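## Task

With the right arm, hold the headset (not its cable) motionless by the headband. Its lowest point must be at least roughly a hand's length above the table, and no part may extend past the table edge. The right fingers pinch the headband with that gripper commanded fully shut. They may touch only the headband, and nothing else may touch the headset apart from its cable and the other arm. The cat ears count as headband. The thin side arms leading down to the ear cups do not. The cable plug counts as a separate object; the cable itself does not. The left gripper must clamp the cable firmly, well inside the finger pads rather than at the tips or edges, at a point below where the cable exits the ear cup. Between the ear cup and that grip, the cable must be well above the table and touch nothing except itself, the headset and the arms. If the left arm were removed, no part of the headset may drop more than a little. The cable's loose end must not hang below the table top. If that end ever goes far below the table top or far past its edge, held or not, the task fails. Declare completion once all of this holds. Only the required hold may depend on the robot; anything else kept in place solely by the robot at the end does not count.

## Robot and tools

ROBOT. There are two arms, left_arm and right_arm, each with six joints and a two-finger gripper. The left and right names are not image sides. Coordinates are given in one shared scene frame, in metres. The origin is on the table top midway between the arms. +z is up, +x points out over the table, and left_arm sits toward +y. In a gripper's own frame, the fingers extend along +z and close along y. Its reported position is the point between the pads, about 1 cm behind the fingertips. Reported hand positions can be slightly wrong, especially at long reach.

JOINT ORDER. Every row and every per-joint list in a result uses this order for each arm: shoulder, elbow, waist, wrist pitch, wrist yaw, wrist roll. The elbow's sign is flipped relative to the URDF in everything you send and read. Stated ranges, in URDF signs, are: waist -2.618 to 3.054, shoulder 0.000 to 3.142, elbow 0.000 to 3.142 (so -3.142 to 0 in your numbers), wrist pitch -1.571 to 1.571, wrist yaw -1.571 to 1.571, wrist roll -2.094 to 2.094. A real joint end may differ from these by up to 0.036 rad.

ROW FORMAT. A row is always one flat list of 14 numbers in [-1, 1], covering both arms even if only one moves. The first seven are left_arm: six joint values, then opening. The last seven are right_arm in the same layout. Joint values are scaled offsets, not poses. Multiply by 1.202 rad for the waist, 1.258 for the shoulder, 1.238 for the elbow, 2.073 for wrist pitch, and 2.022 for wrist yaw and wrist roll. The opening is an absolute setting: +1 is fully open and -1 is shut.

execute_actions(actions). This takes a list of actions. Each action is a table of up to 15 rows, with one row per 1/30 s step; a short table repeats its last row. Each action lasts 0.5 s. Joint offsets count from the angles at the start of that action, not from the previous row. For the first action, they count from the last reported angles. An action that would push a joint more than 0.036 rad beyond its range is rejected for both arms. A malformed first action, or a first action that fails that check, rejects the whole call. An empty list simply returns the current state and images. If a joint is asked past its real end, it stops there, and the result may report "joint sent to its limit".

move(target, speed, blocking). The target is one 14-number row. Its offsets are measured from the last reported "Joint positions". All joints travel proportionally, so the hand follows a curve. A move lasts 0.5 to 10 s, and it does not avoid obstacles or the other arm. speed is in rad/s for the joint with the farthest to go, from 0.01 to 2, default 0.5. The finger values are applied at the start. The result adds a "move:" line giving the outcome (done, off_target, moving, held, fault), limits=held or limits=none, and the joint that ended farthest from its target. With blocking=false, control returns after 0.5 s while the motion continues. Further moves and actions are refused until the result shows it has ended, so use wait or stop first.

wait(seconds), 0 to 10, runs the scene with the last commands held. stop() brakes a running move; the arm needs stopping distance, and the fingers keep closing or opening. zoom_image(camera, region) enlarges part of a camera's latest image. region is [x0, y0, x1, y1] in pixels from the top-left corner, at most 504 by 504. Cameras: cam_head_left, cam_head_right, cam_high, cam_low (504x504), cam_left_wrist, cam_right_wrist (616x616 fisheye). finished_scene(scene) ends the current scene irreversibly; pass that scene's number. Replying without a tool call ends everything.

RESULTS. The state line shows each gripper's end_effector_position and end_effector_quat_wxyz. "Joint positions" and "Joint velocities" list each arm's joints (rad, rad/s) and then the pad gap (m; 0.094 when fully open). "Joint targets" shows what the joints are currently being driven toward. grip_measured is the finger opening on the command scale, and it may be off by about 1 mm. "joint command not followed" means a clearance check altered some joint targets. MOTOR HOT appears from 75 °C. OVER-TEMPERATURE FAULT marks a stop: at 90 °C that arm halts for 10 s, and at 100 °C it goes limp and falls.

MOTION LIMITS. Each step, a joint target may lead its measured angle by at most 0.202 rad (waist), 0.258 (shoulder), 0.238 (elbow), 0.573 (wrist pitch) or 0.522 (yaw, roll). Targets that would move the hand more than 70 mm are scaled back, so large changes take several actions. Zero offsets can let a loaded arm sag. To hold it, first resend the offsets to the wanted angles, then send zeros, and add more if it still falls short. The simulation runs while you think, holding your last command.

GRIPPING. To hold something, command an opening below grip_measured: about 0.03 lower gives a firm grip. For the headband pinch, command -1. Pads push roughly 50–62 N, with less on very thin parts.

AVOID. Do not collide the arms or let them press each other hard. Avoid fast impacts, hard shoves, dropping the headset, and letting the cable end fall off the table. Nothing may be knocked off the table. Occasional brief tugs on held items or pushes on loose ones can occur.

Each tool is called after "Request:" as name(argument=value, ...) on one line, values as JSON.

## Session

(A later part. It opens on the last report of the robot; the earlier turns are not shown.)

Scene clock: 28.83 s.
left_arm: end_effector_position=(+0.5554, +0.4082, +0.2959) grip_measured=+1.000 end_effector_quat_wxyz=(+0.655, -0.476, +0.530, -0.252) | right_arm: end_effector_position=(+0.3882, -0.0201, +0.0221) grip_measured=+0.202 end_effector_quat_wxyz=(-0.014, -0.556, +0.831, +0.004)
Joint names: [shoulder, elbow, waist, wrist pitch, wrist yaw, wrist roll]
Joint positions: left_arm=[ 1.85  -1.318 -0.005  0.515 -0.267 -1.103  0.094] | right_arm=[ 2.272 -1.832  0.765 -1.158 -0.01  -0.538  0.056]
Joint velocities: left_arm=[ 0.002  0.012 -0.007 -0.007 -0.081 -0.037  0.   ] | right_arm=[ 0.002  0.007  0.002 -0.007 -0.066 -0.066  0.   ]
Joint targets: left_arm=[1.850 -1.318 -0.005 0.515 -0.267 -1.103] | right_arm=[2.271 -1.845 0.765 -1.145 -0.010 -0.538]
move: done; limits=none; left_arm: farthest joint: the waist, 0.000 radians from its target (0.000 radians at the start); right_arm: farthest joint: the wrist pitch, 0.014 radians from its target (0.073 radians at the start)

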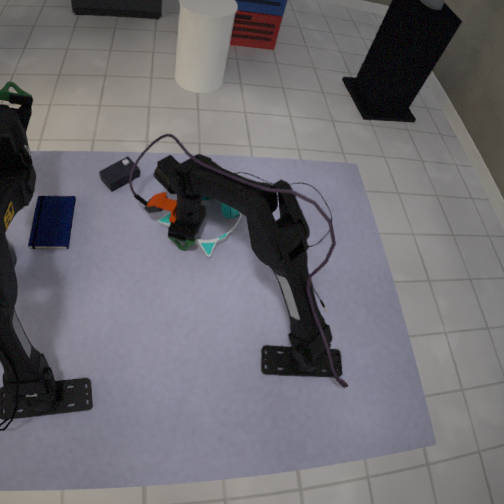

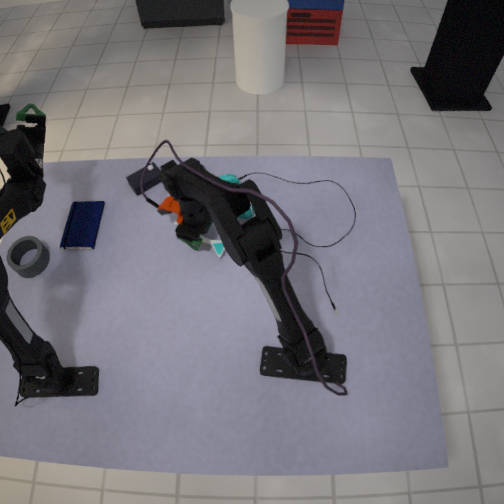

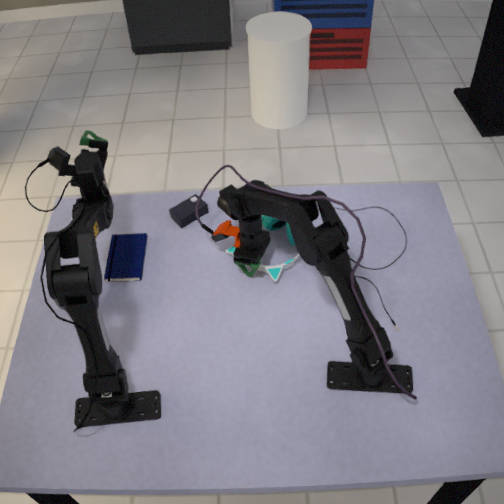

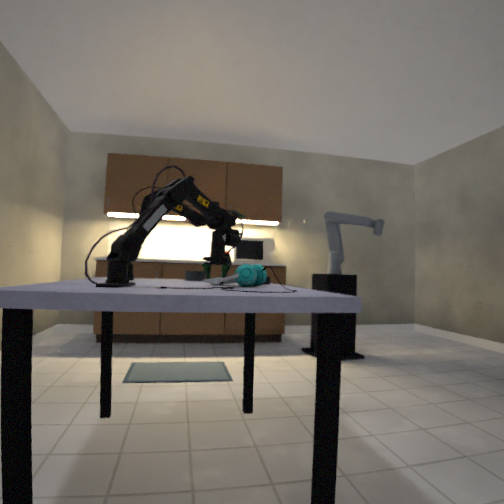

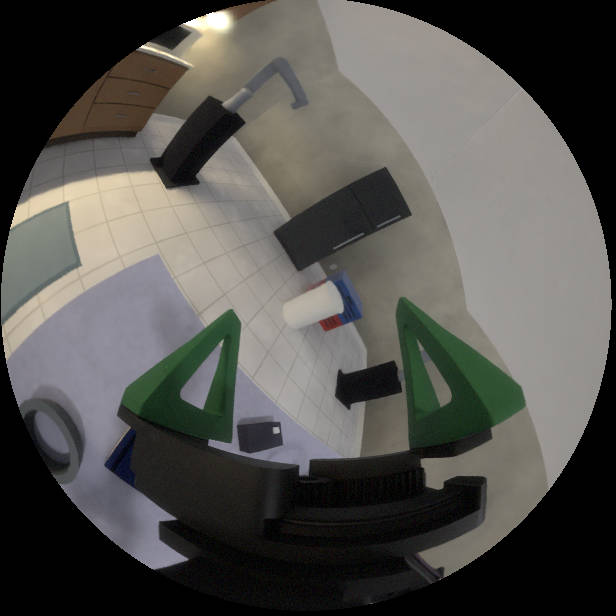

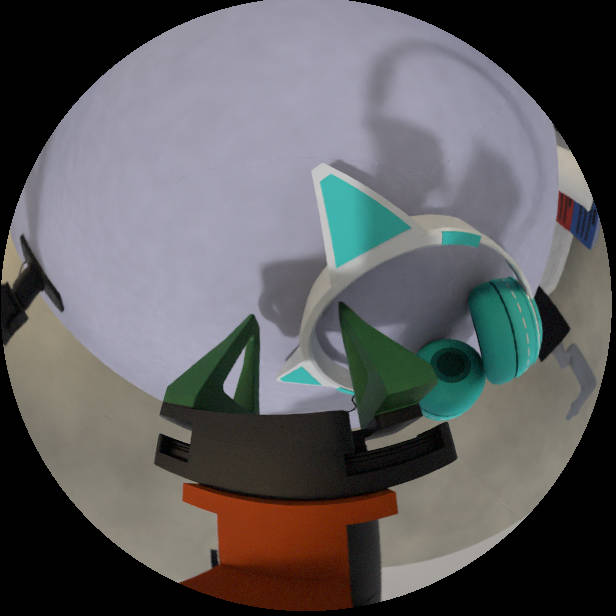

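Request:
move(target=[0,0,0,0,0,0,1, 0.012,-0.01,0,0,0,0,0.2], speed=0.1)

Request:
move(target=[0,0,0,0,0,0,1, 0,-0.01,0,0,0,0,-1])

Request:
move(target=[0,0,0,0,0,0,1, -0.3,-0.1,-0.1,-0.2,0,0,-1], speed=0.2)

Scene clock: 35.07 s.
left_arm: end_effector_position=(+0.5554, +0.4082, +0.2959) grip_measured=+1.000 end_effector_quat_wxyz=(+0.655, -0.476, +0.530, -0.252) | right_arm: end_effector_position=(+0.3870, -0.0210, +0.0155) grip_measured=+0.202 end_effector_quat_wxyz=(-0.022, -0.556, +0.831, +0.004)
Joint names: [shoulder, elbow, waist, wrist pitch, wrist yaw, wrist roll]
Joint positions: left_arm=[ 1.85  -1.318 -0.005  0.515 -0.267 -1.104  0.094] | right_arm=[ 2.288 -1.832  0.765 -1.158 -0.01  -0.538  0.056]
Joint velocities: left_arm=[-0.007  0.002 -0.007  0.022 -0.066 -0.022  0.   ] | right_arm=[-0.002  0.002 -0.002 -0.037 -0.007 -0.037 -0.   ]
Joint targets: left_arm=[1.850 -1.318 -0.005 0.515 -0.267 -1.103] | right_arm=[2.287 -1.845 0.765 -1.158 -0.010 -0.538]
move: done; limits=none; left_arm: farthest joint: the wrist roll, 0.001 radians from its target (0.000 radians at the start); right_arm: farthest joint: the elbow, 0.012 radians from its target (0.012 radians at the start)

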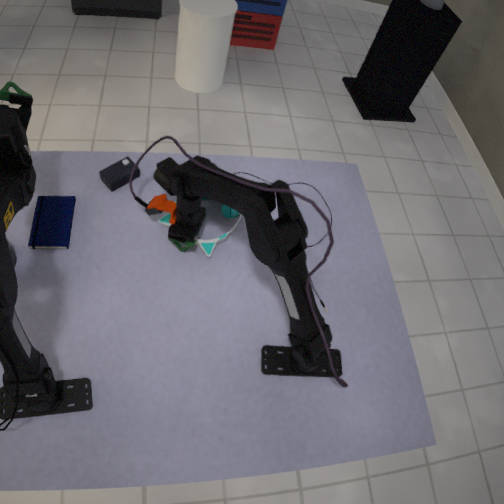

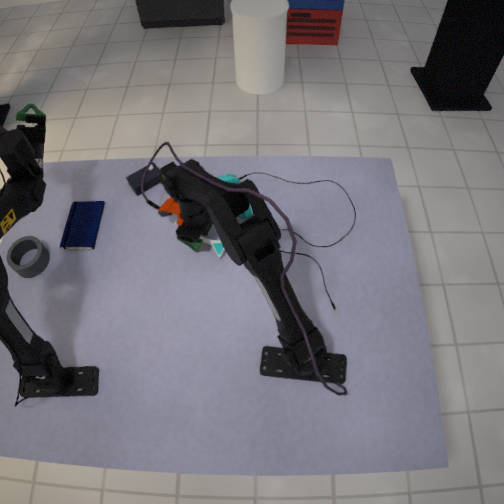

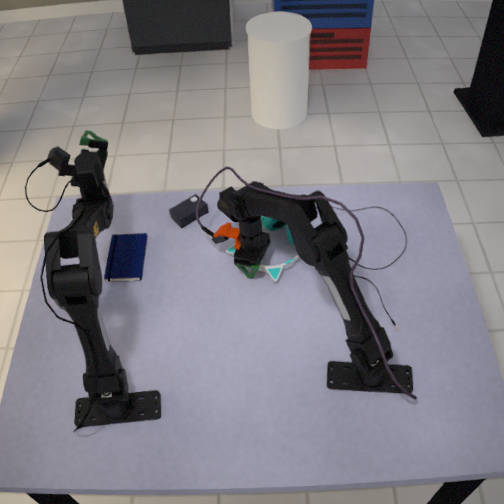

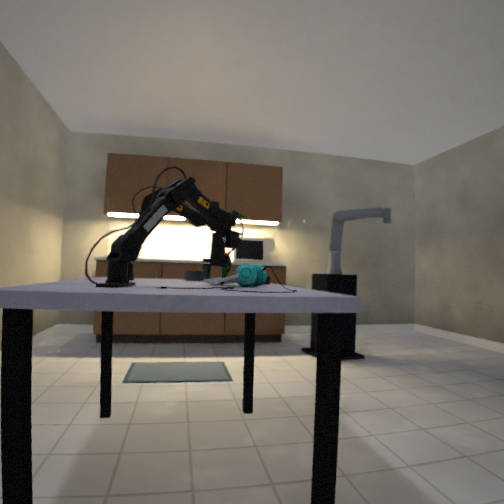

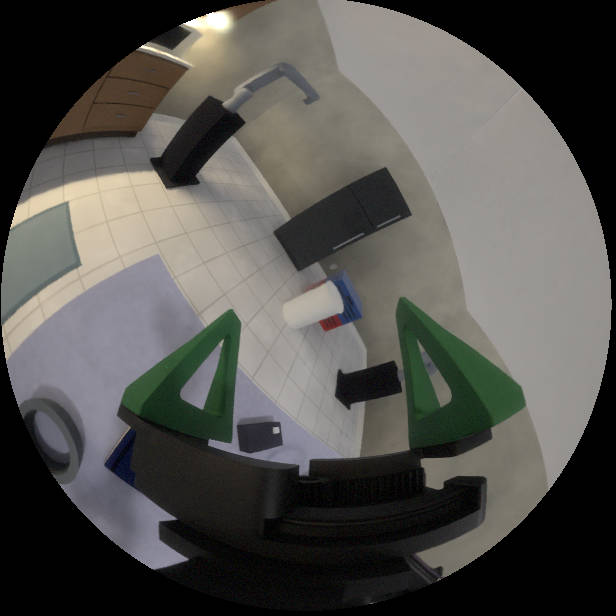

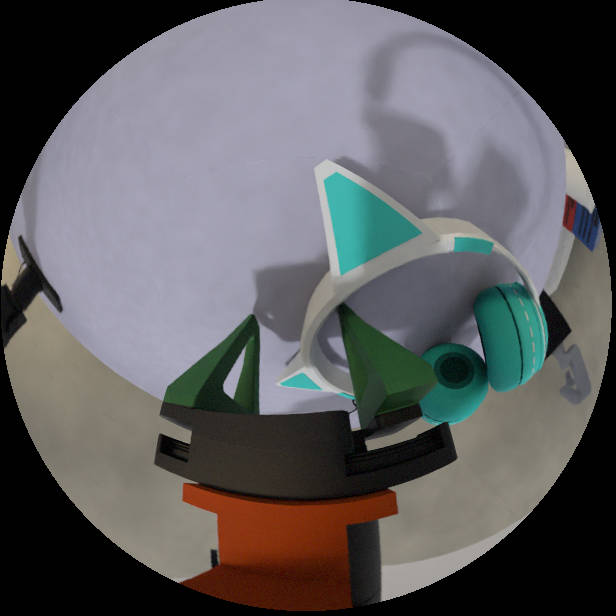

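Scene clock: 35.77 s.
left_arm: end_effector_position=(+0.5554, +0.4082, +0.2959) grip_measured=+1.000 end_effector_quat_wxyz=(+0.655, -0.476, +0.530, -0.252) | right_arm: end_effector_position=(+0.3926, -0.0251, +0.0155) grip_measured=-0.792 end_effector_quat_wxyz=(-0.016, -0.553, +0.833, -0.015)
Joint names: [shoulder, elbow, waist, wrist pitch, wrist yaw, wrist roll]
Joint positions: left_arm=[ 1.85  -1.318 -0.005  0.515 -0.267 -1.104  0.094] | right_arm=[ 2.288 -1.832  0.765 -1.15   0.029 -0.529  0.01 ]
Joint velocities: left_arm=[ 0.002  0.002  0.007 -0.007 -0.007 -0.007  0.   ] | right_arm=[-0.002  0.027 -0.002 -0.022  0.022 -0.007 -0.   ]
Joint targets: left_arm=[1.850 -1.318 -0.005 0.515 -0.267 -1.104] | right_arm=[2.288 -1.845 0.765 -1.158 -0.010 -0.538]
move: off_target (right_arm); limits=none; left_arm: farthest joint: the waist, 0.000 radians from its target (0.000 radians at the start); right_arm: farthest joint: the wrist yaw, 0.039 radians from its target (0.000 radians at the start)

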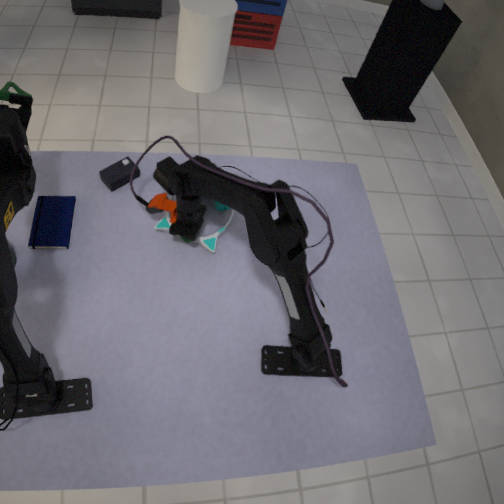

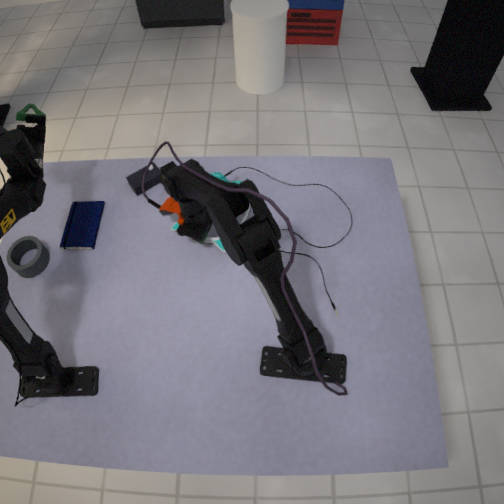

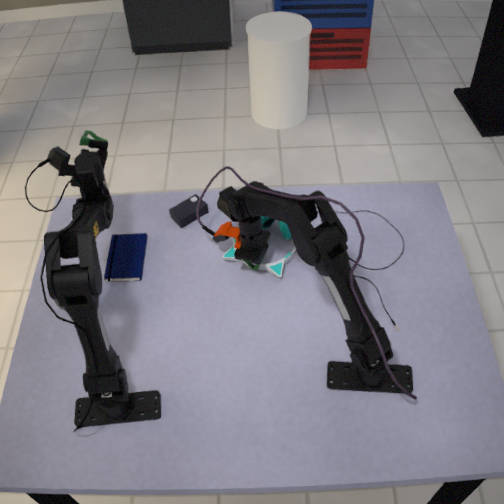

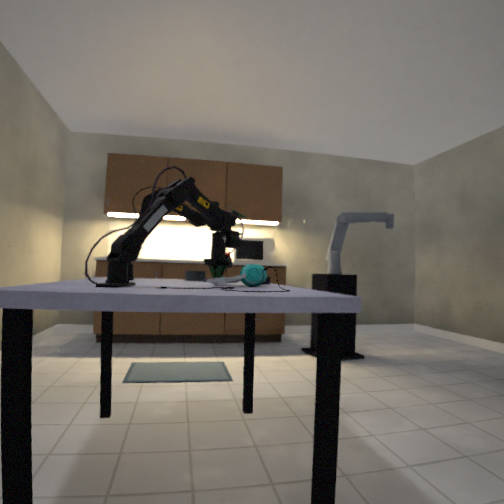

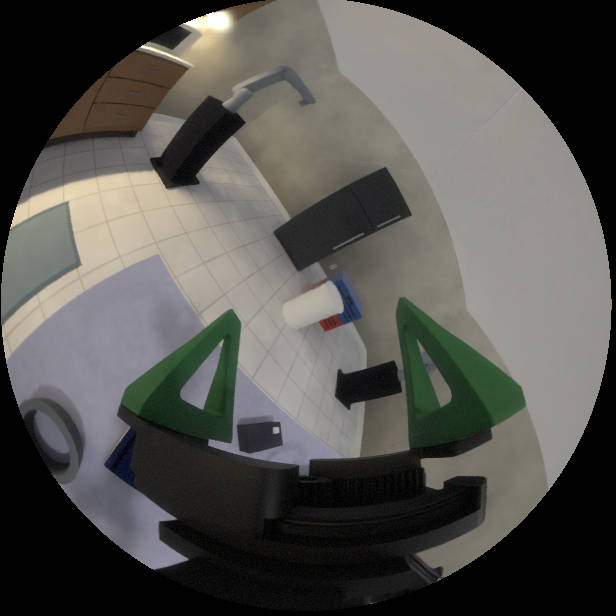

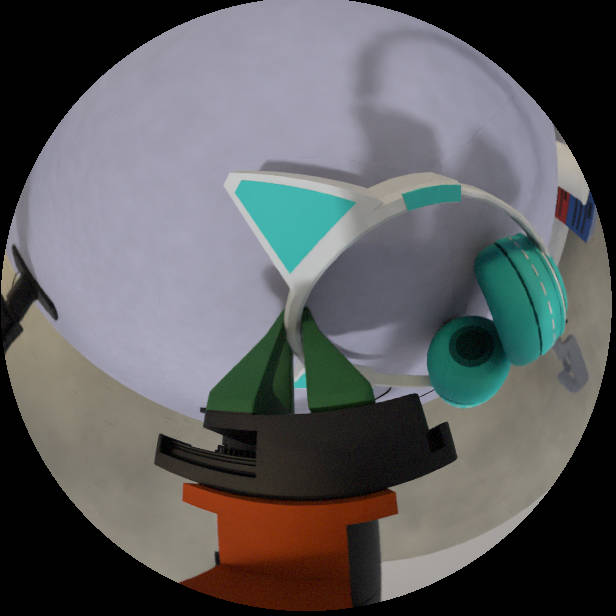

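Scene clock: 38.37 s.
left_arm: end_effector_position=(+0.5554, +0.4082, +0.2959) grip_measured=+1.000 end_effector_quat_wxyz=(+0.655, -0.476, +0.530, -0.252) | right_arm: end_effector_position=(+0.3525, -0.1001, +0.1686) grip_measured=-0.824 end_effector_quat_wxyz=(-0.015, -0.506, +0.862, -0.004)
Joint names: [shoulder, elbow, waist, wrist pitch, wrist yaw, wrist roll]
Joint positions: left_arm=[ 1.85  -1.318 -0.005  0.515 -0.267 -1.105  0.094] | right_arm=[ 1.95  -1.921  0.654 -1.573  0.007 -0.531  0.008]
Joint velocities: left_arm=[ 0.002  0.007 -0.002  0.037  0.037  0.007  0.   ] | right_arm=[-0.007  0.012 -0.007 -0.022  0.066 -0.007  0.   ]
Joint targets: left_arm=[1.850 -1.318 -0.005 0.515 -0.267 -1.104] | right_arm=[1.911 -1.956 0.645 -1.564 0.029 -0.529]
move: off_target (right_arm); limits=none; left_arm: farthest joint: the wrist roll, 0.001 radians from its target (0.000 radians at the start); right_arm: farthest joint: the shoulder, 0.039 radians from its target (0.377 radians at the start)

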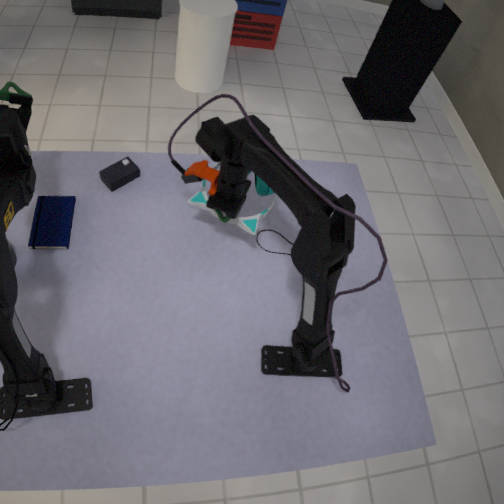

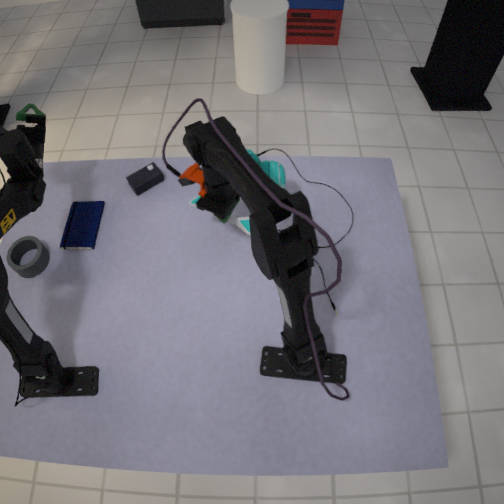

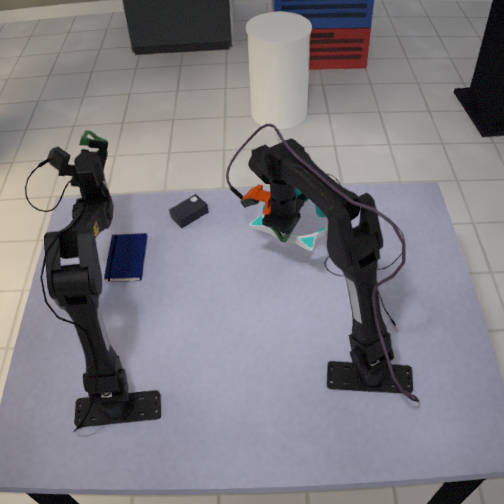

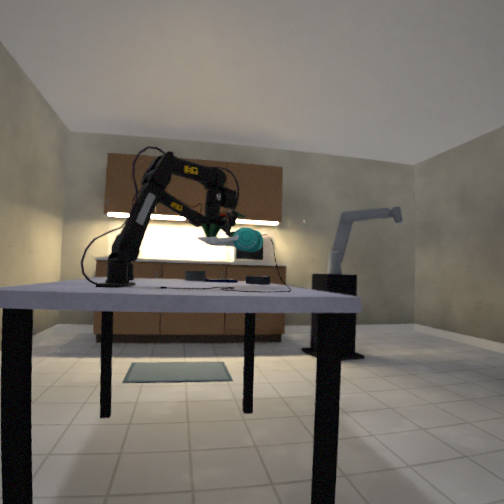

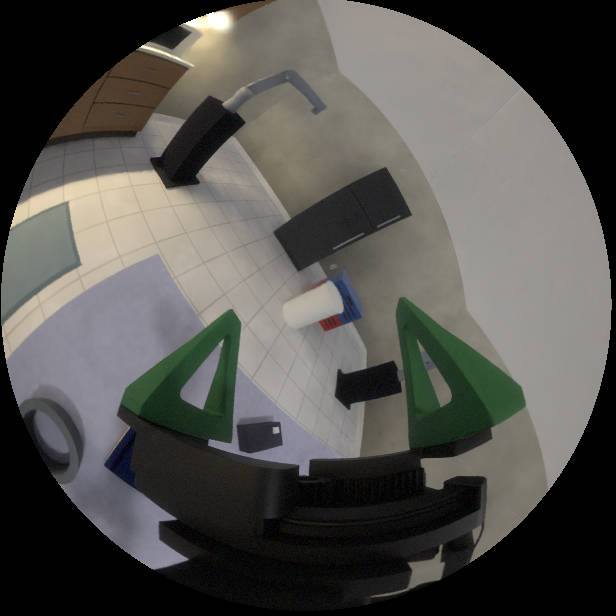

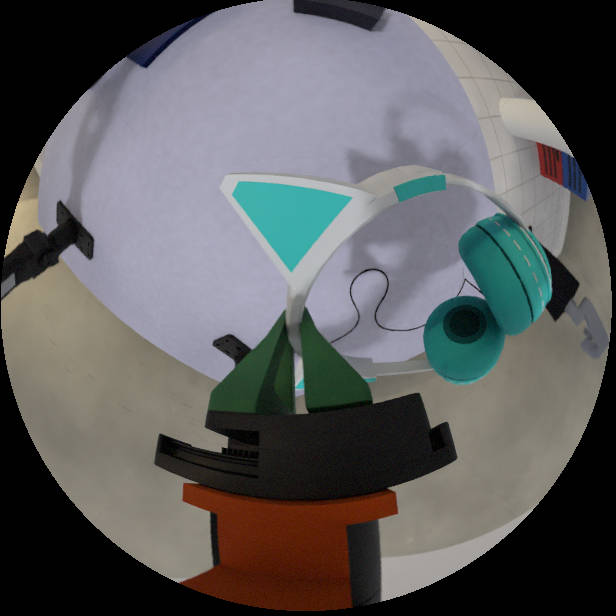

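Request:
move(target=[0,0,0,0,0,0,1, -0.1,0,0,0.1,0,1,-1], speed=0.5)

Request:
move(target=[0,0,0,0,0,0,1, -0.5,0.45,0,0.6,0,0.04,-1], speed=0.4)

Scene clock: 46.13 s.
left_arm: end_effector_position=(+0.5554, +0.4082, +0.2959) grip_measured=+1.000 end_effector_quat_wxyz=(+0.654, -0.476, +0.530, -0.253) | right_arm: end_effector_position=(+0.3921, -0.0731, +0.2060) grip_measured=-0.825 end_effector_quat_wxyz=(+0.068, +0.454, +0.880, +0.118)
Joint names: [shoulder, elbow, waist, wrist pitch, wrist yaw, wrist roll]
Joint positions: left_arm=[ 1.85  -1.318 -0.005  0.515 -0.267 -1.105  0.094] | right_arm=[ 1.864 -1.921  0.654 -1.355 -0.011  1.485  0.008]
Joint velocities: left_arm=[ 0.022 -0.007  0.007 -0.022 -0.022 -0.022  0.   ] | right_arm=[-0.002  0.022 -0.007 -0.007 -0.051 -0.022 -0.   ]
Joint targets: left_arm=[1.850 -1.318 -0.005 0.515 -0.267 -1.104] | right_arm=[1.824 -1.921 0.654 -1.365 0.007 1.491]
move: off_target (right_arm); limits=none; left_arm: farthest joint: the waist, 0.000 radians from its target (0.000 radians at the start); right_arm: farthest joint: the shoulder, 0.040 radians from its target (0.125 radians at the start)

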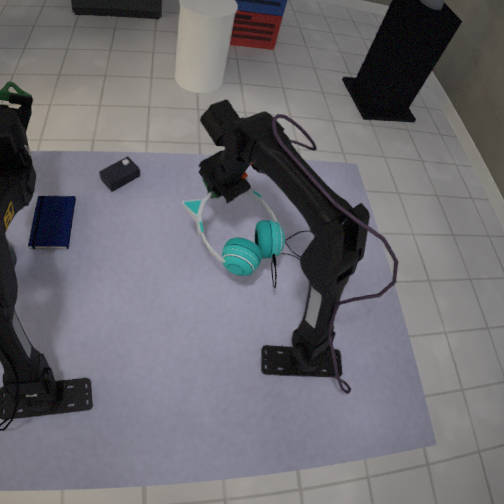

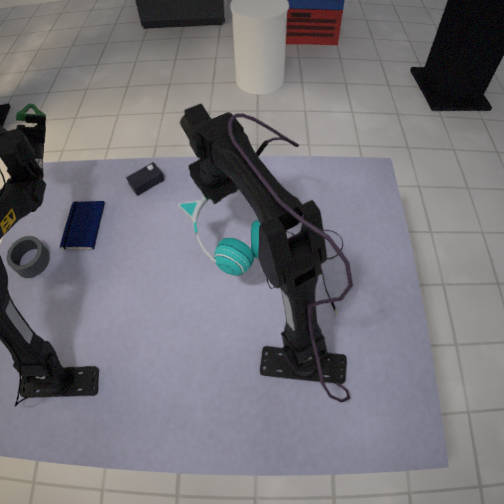

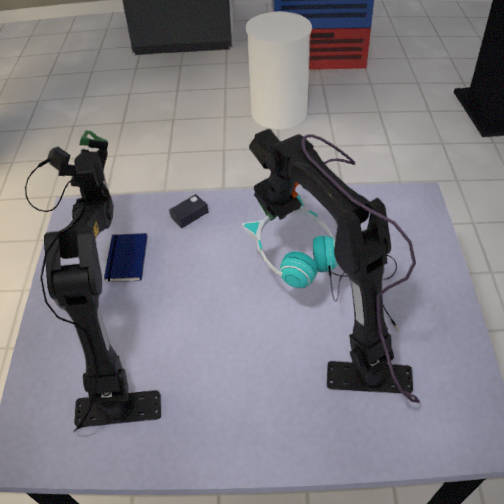

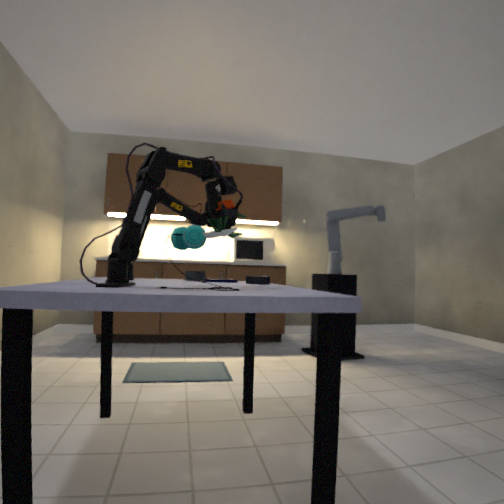

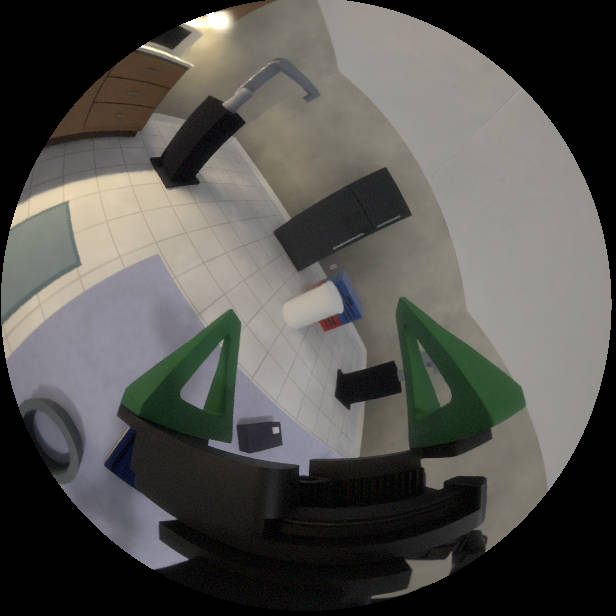

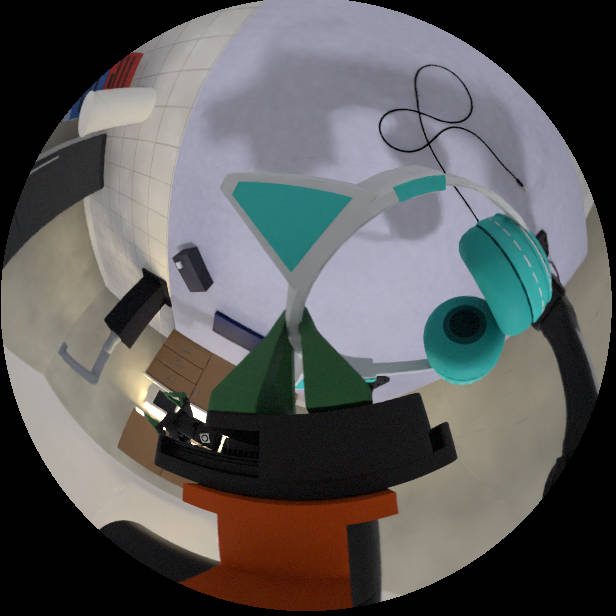

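Scene clock: 49.80 s.
left_arm: end_effector_position=(+0.5554, +0.4082, +0.2959) grip_measured=+1.000 end_effector_quat_wxyz=(+0.654, -0.477, +0.530, -0.253) | right_arm: end_effector_position=(+0.4129, -0.0609, +0.4222) grip_measured=-0.824 end_effector_quat_wxyz=(+0.328, +0.366, +0.651, +0.578)
Joint names: [shoulder, elbow, waist, wrist pitch, wrist yaw, wrist roll]
Joint positions: left_arm=[ 1.85  -1.318 -0.005  0.515 -0.267 -1.106  0.094] | right_arm=[ 1.272 -1.355  0.654 -0.2   -0.011  1.565  0.008]
Joint velocities: left_arm=[-0.012  0.007 -0.007  0.066 -0.007  0.022  0.   ] | right_arm=[-0.002  0.002  0.012  0.022 -0.007  0.007 -0.001]
Joint targets: left_arm=[1.850 -1.318 -0.005 0.515 -0.267 -1.105] | right_arm=[1.235 -1.364 0.654 -0.111 -0.011 1.566]
move: off_target (right_arm); limits=none; left_arm: farthest joint: the wrist roll, 0.001 radians from its target (0.000 radians at the start); right_arm: farthest joint: the wrist pitch, 0.089 radians from its target (1.244 radians at the start)

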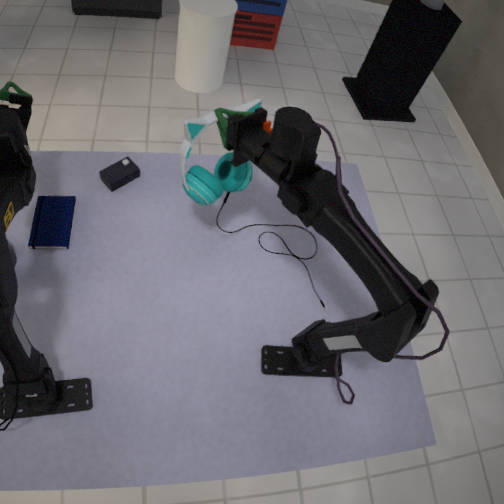

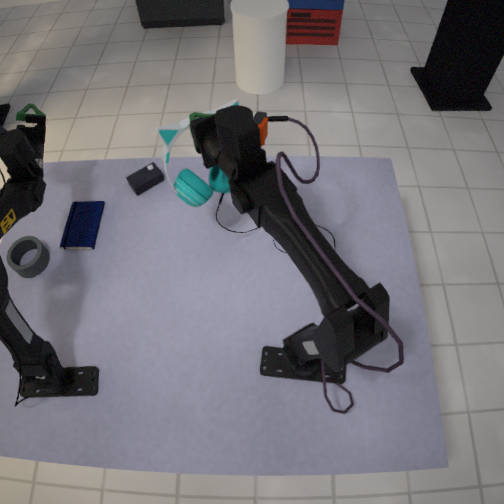

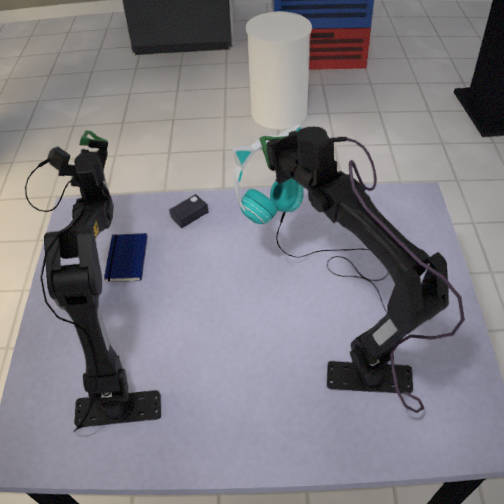

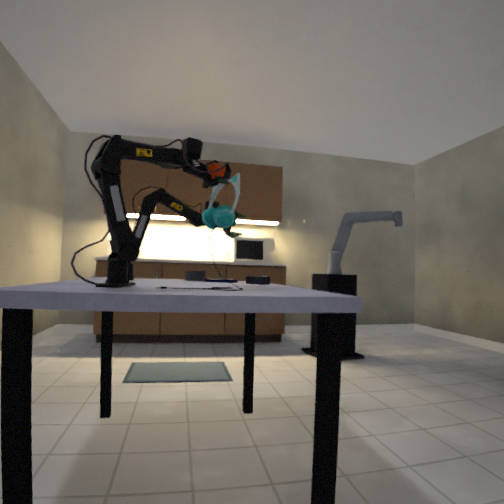

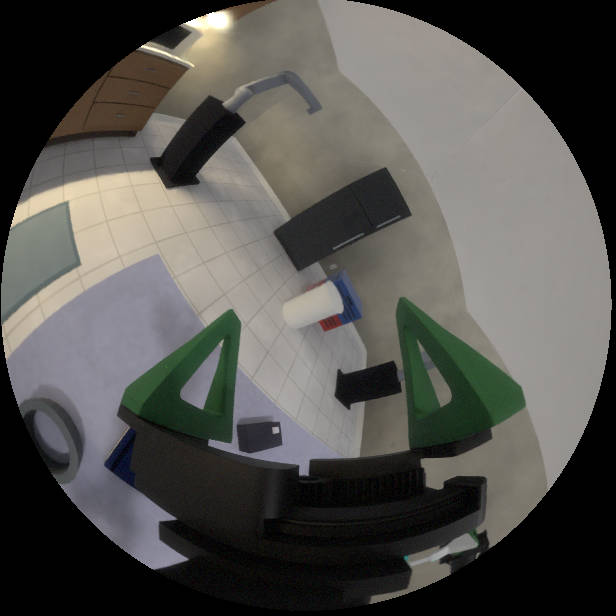

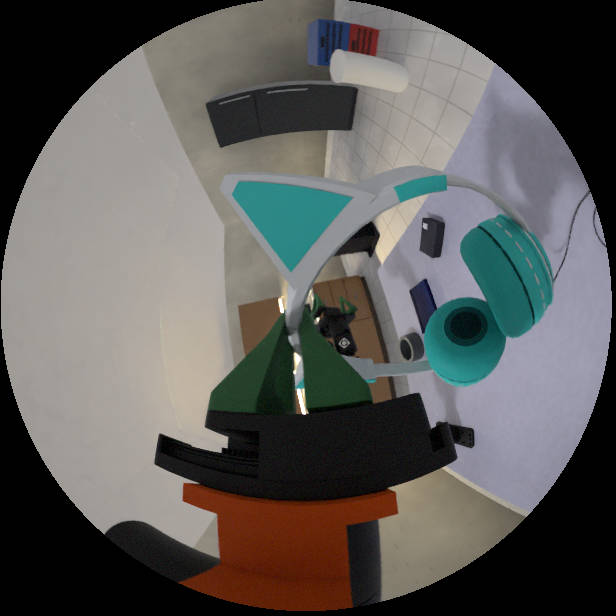

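Request:
move(target=[0,0.4,-0.68,0.25,0.132,0.547,1, -0.03,0,0,0.04,0,0,-1], speed=0.6)

Scene clock: 57.10 s.
left_arm: end_effector_position=(+0.4079, +0.0003, +0.1884) grip_measured=+1.000 end_effector_quat_wxyz=(+0.667, +0.189, +0.691, -0.204) | right_arm: end_effector_position=(+0.4029, -0.0643, +0.3762) grip_measured=-0.811 end_effector_quat_wxyz=(+0.299, +0.380, +0.706, +0.518)
Joint names: [shoulder, elbow, waist, wrist pitch, wrist yaw, wrist roll]
Joint positions: left_arm=[ 1.85  -0.83  -0.763  0.994 -0.098 -0.032  0.094] | right_arm=[ 1.261 -1.33   0.654 -0.358 -0.023  1.534  0.009]
Joint velocities: left_arm=[ 0.002 -0.002  0.012 -0.007 -0.037 -0.007  0.   ] | right_arm=[-0.012  0.007 -0.032  0.051  0.007 -0.022 -0.001]
Joint targets: left_arm=[1.850 -0.823 -0.822 1.033 0.000 0.000] | right_arm=[1.234 -1.355 0.654 -0.117 -0.011 1.565]
move: off_target (left_arm, right_arm); limits=none; left_arm: farthest joint: the wrist yaw, 0.097 radians from its target (0.267 radians at the start); right_arm: farthest joint: the wrist pitch, 0.241 radians from its target (0.083 radians at the start)

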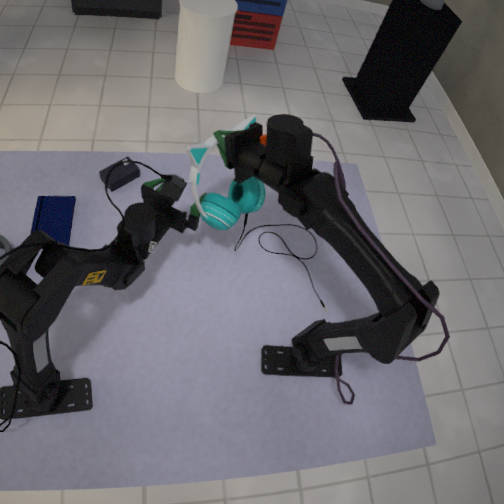

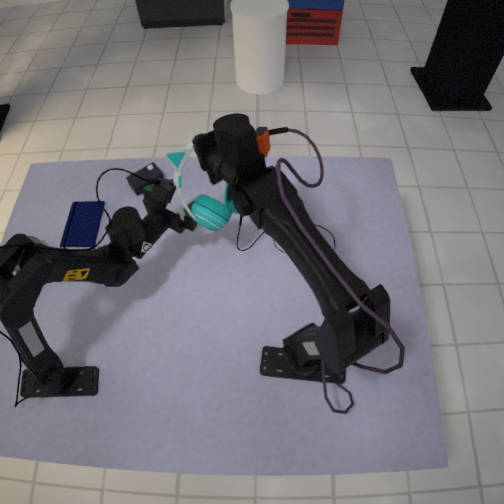

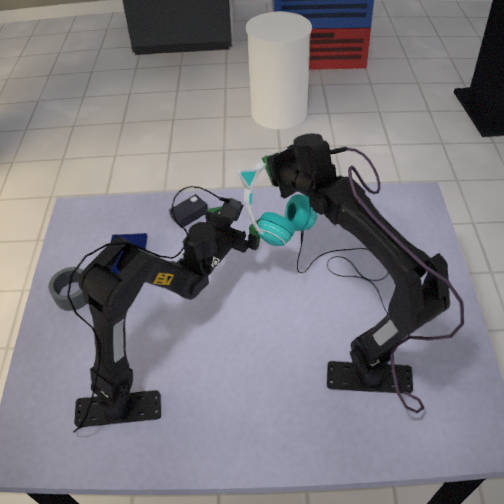

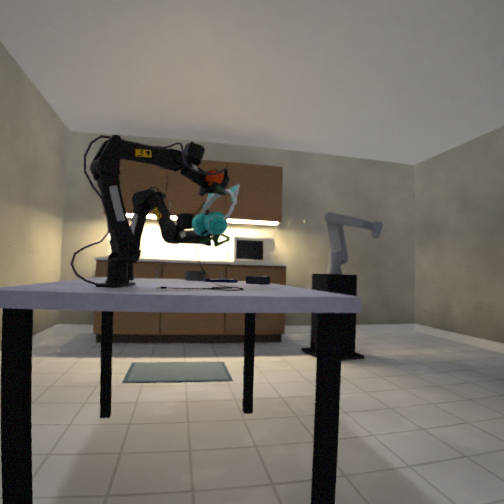

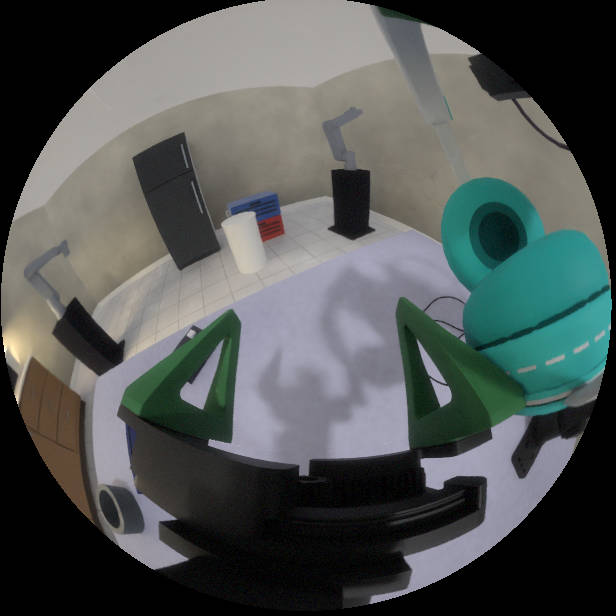

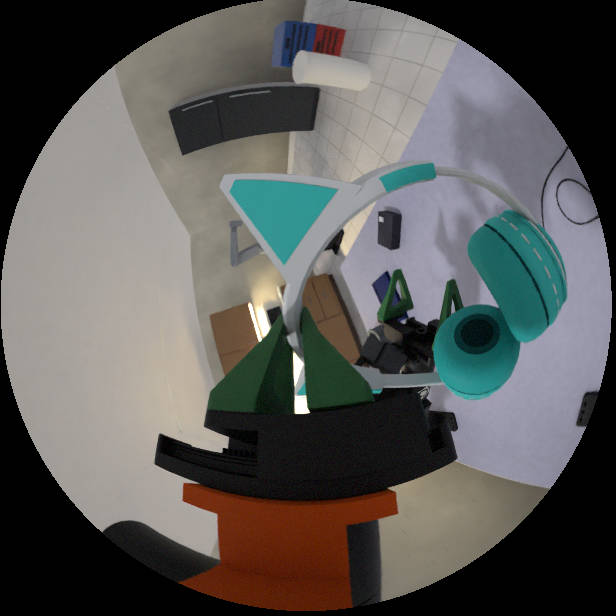

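Collision. Back off, lower left, raise right.

Request:
move(target=[0.12,0,0.12,0.08,0,0,1, -0.03,-0.2,0,0.05,0,0.015,-1], speed=0.2)

Scene clock: 61.73 s.
left_arm: end_effector_position=(+0.4521, +0.0569, +0.1502) grip_measured=+1.000 end_effector_quat_wxyz=(+0.679, +0.140, +0.704, -0.155) | right_arm: end_effector_position=(+0.3949, -0.0713, +0.4792) grip_measured=-0.825 end_effector_quat_wxyz=(+0.338, +0.356, +0.635, +0.596)
Joint names: [shoulder, elbow, waist, wrist pitch, wrist yaw, wrist roll]
Joint positions: left_arm=[ 1.992 -0.827 -0.628  1.134 -0.106 -0.031  0.094] | right_arm=[ 1.262 -1.538  0.652 -0.336 -0.014  1.564  0.008]
Joint velocities: left_arm=[ 0.007 -0.007 -0.012  0.007 -0.095 -0.007  0.   ] | right_arm=[-0.002 -0.007 -0.017  0.037 -0.007  0.022  0.   ]
Joint targets: left_arm=[2.001 -0.830 -0.618 1.160 -0.098 -0.032] | right_arm=[1.223 -1.578 0.654 -0.254 -0.022 1.564]
move: off_target (left_arm, right_arm); limits=none; left_arm: farthest joint: the wrist pitch, 0.026 radians from its target (0.165 radians at the start); right_arm: farthest joint: the wrist pitch, 0.082 radians from its target (0.103 radians at the start)

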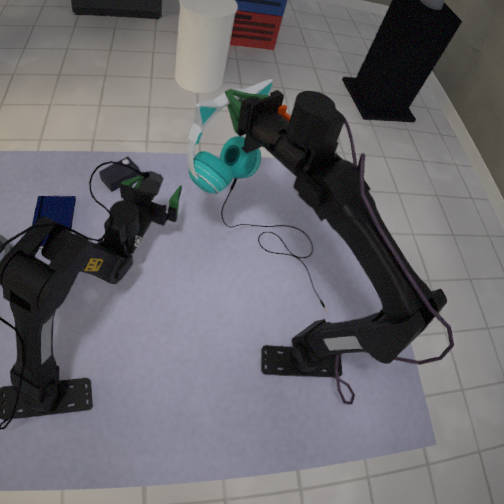

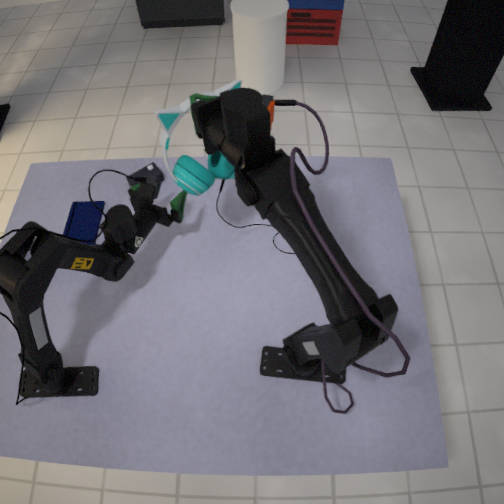

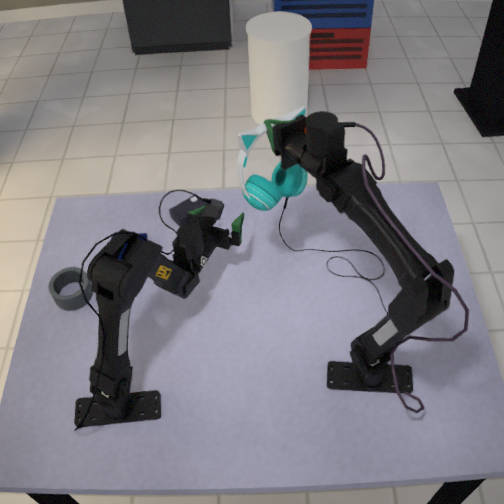

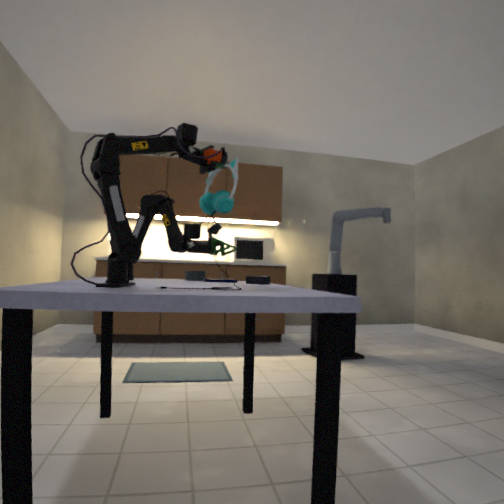

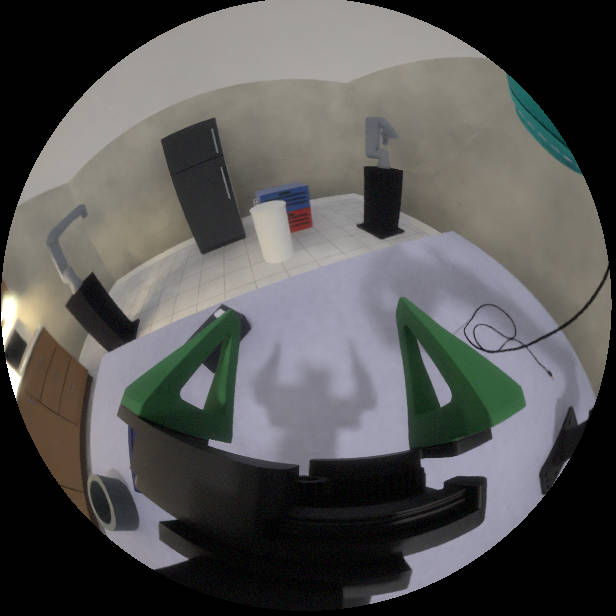

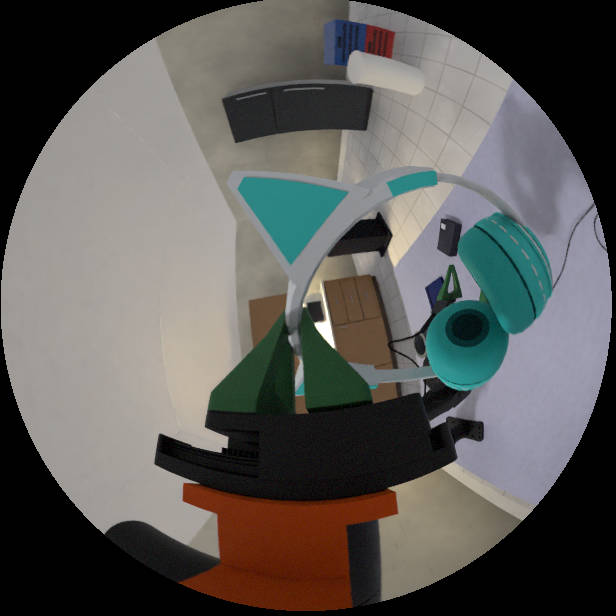

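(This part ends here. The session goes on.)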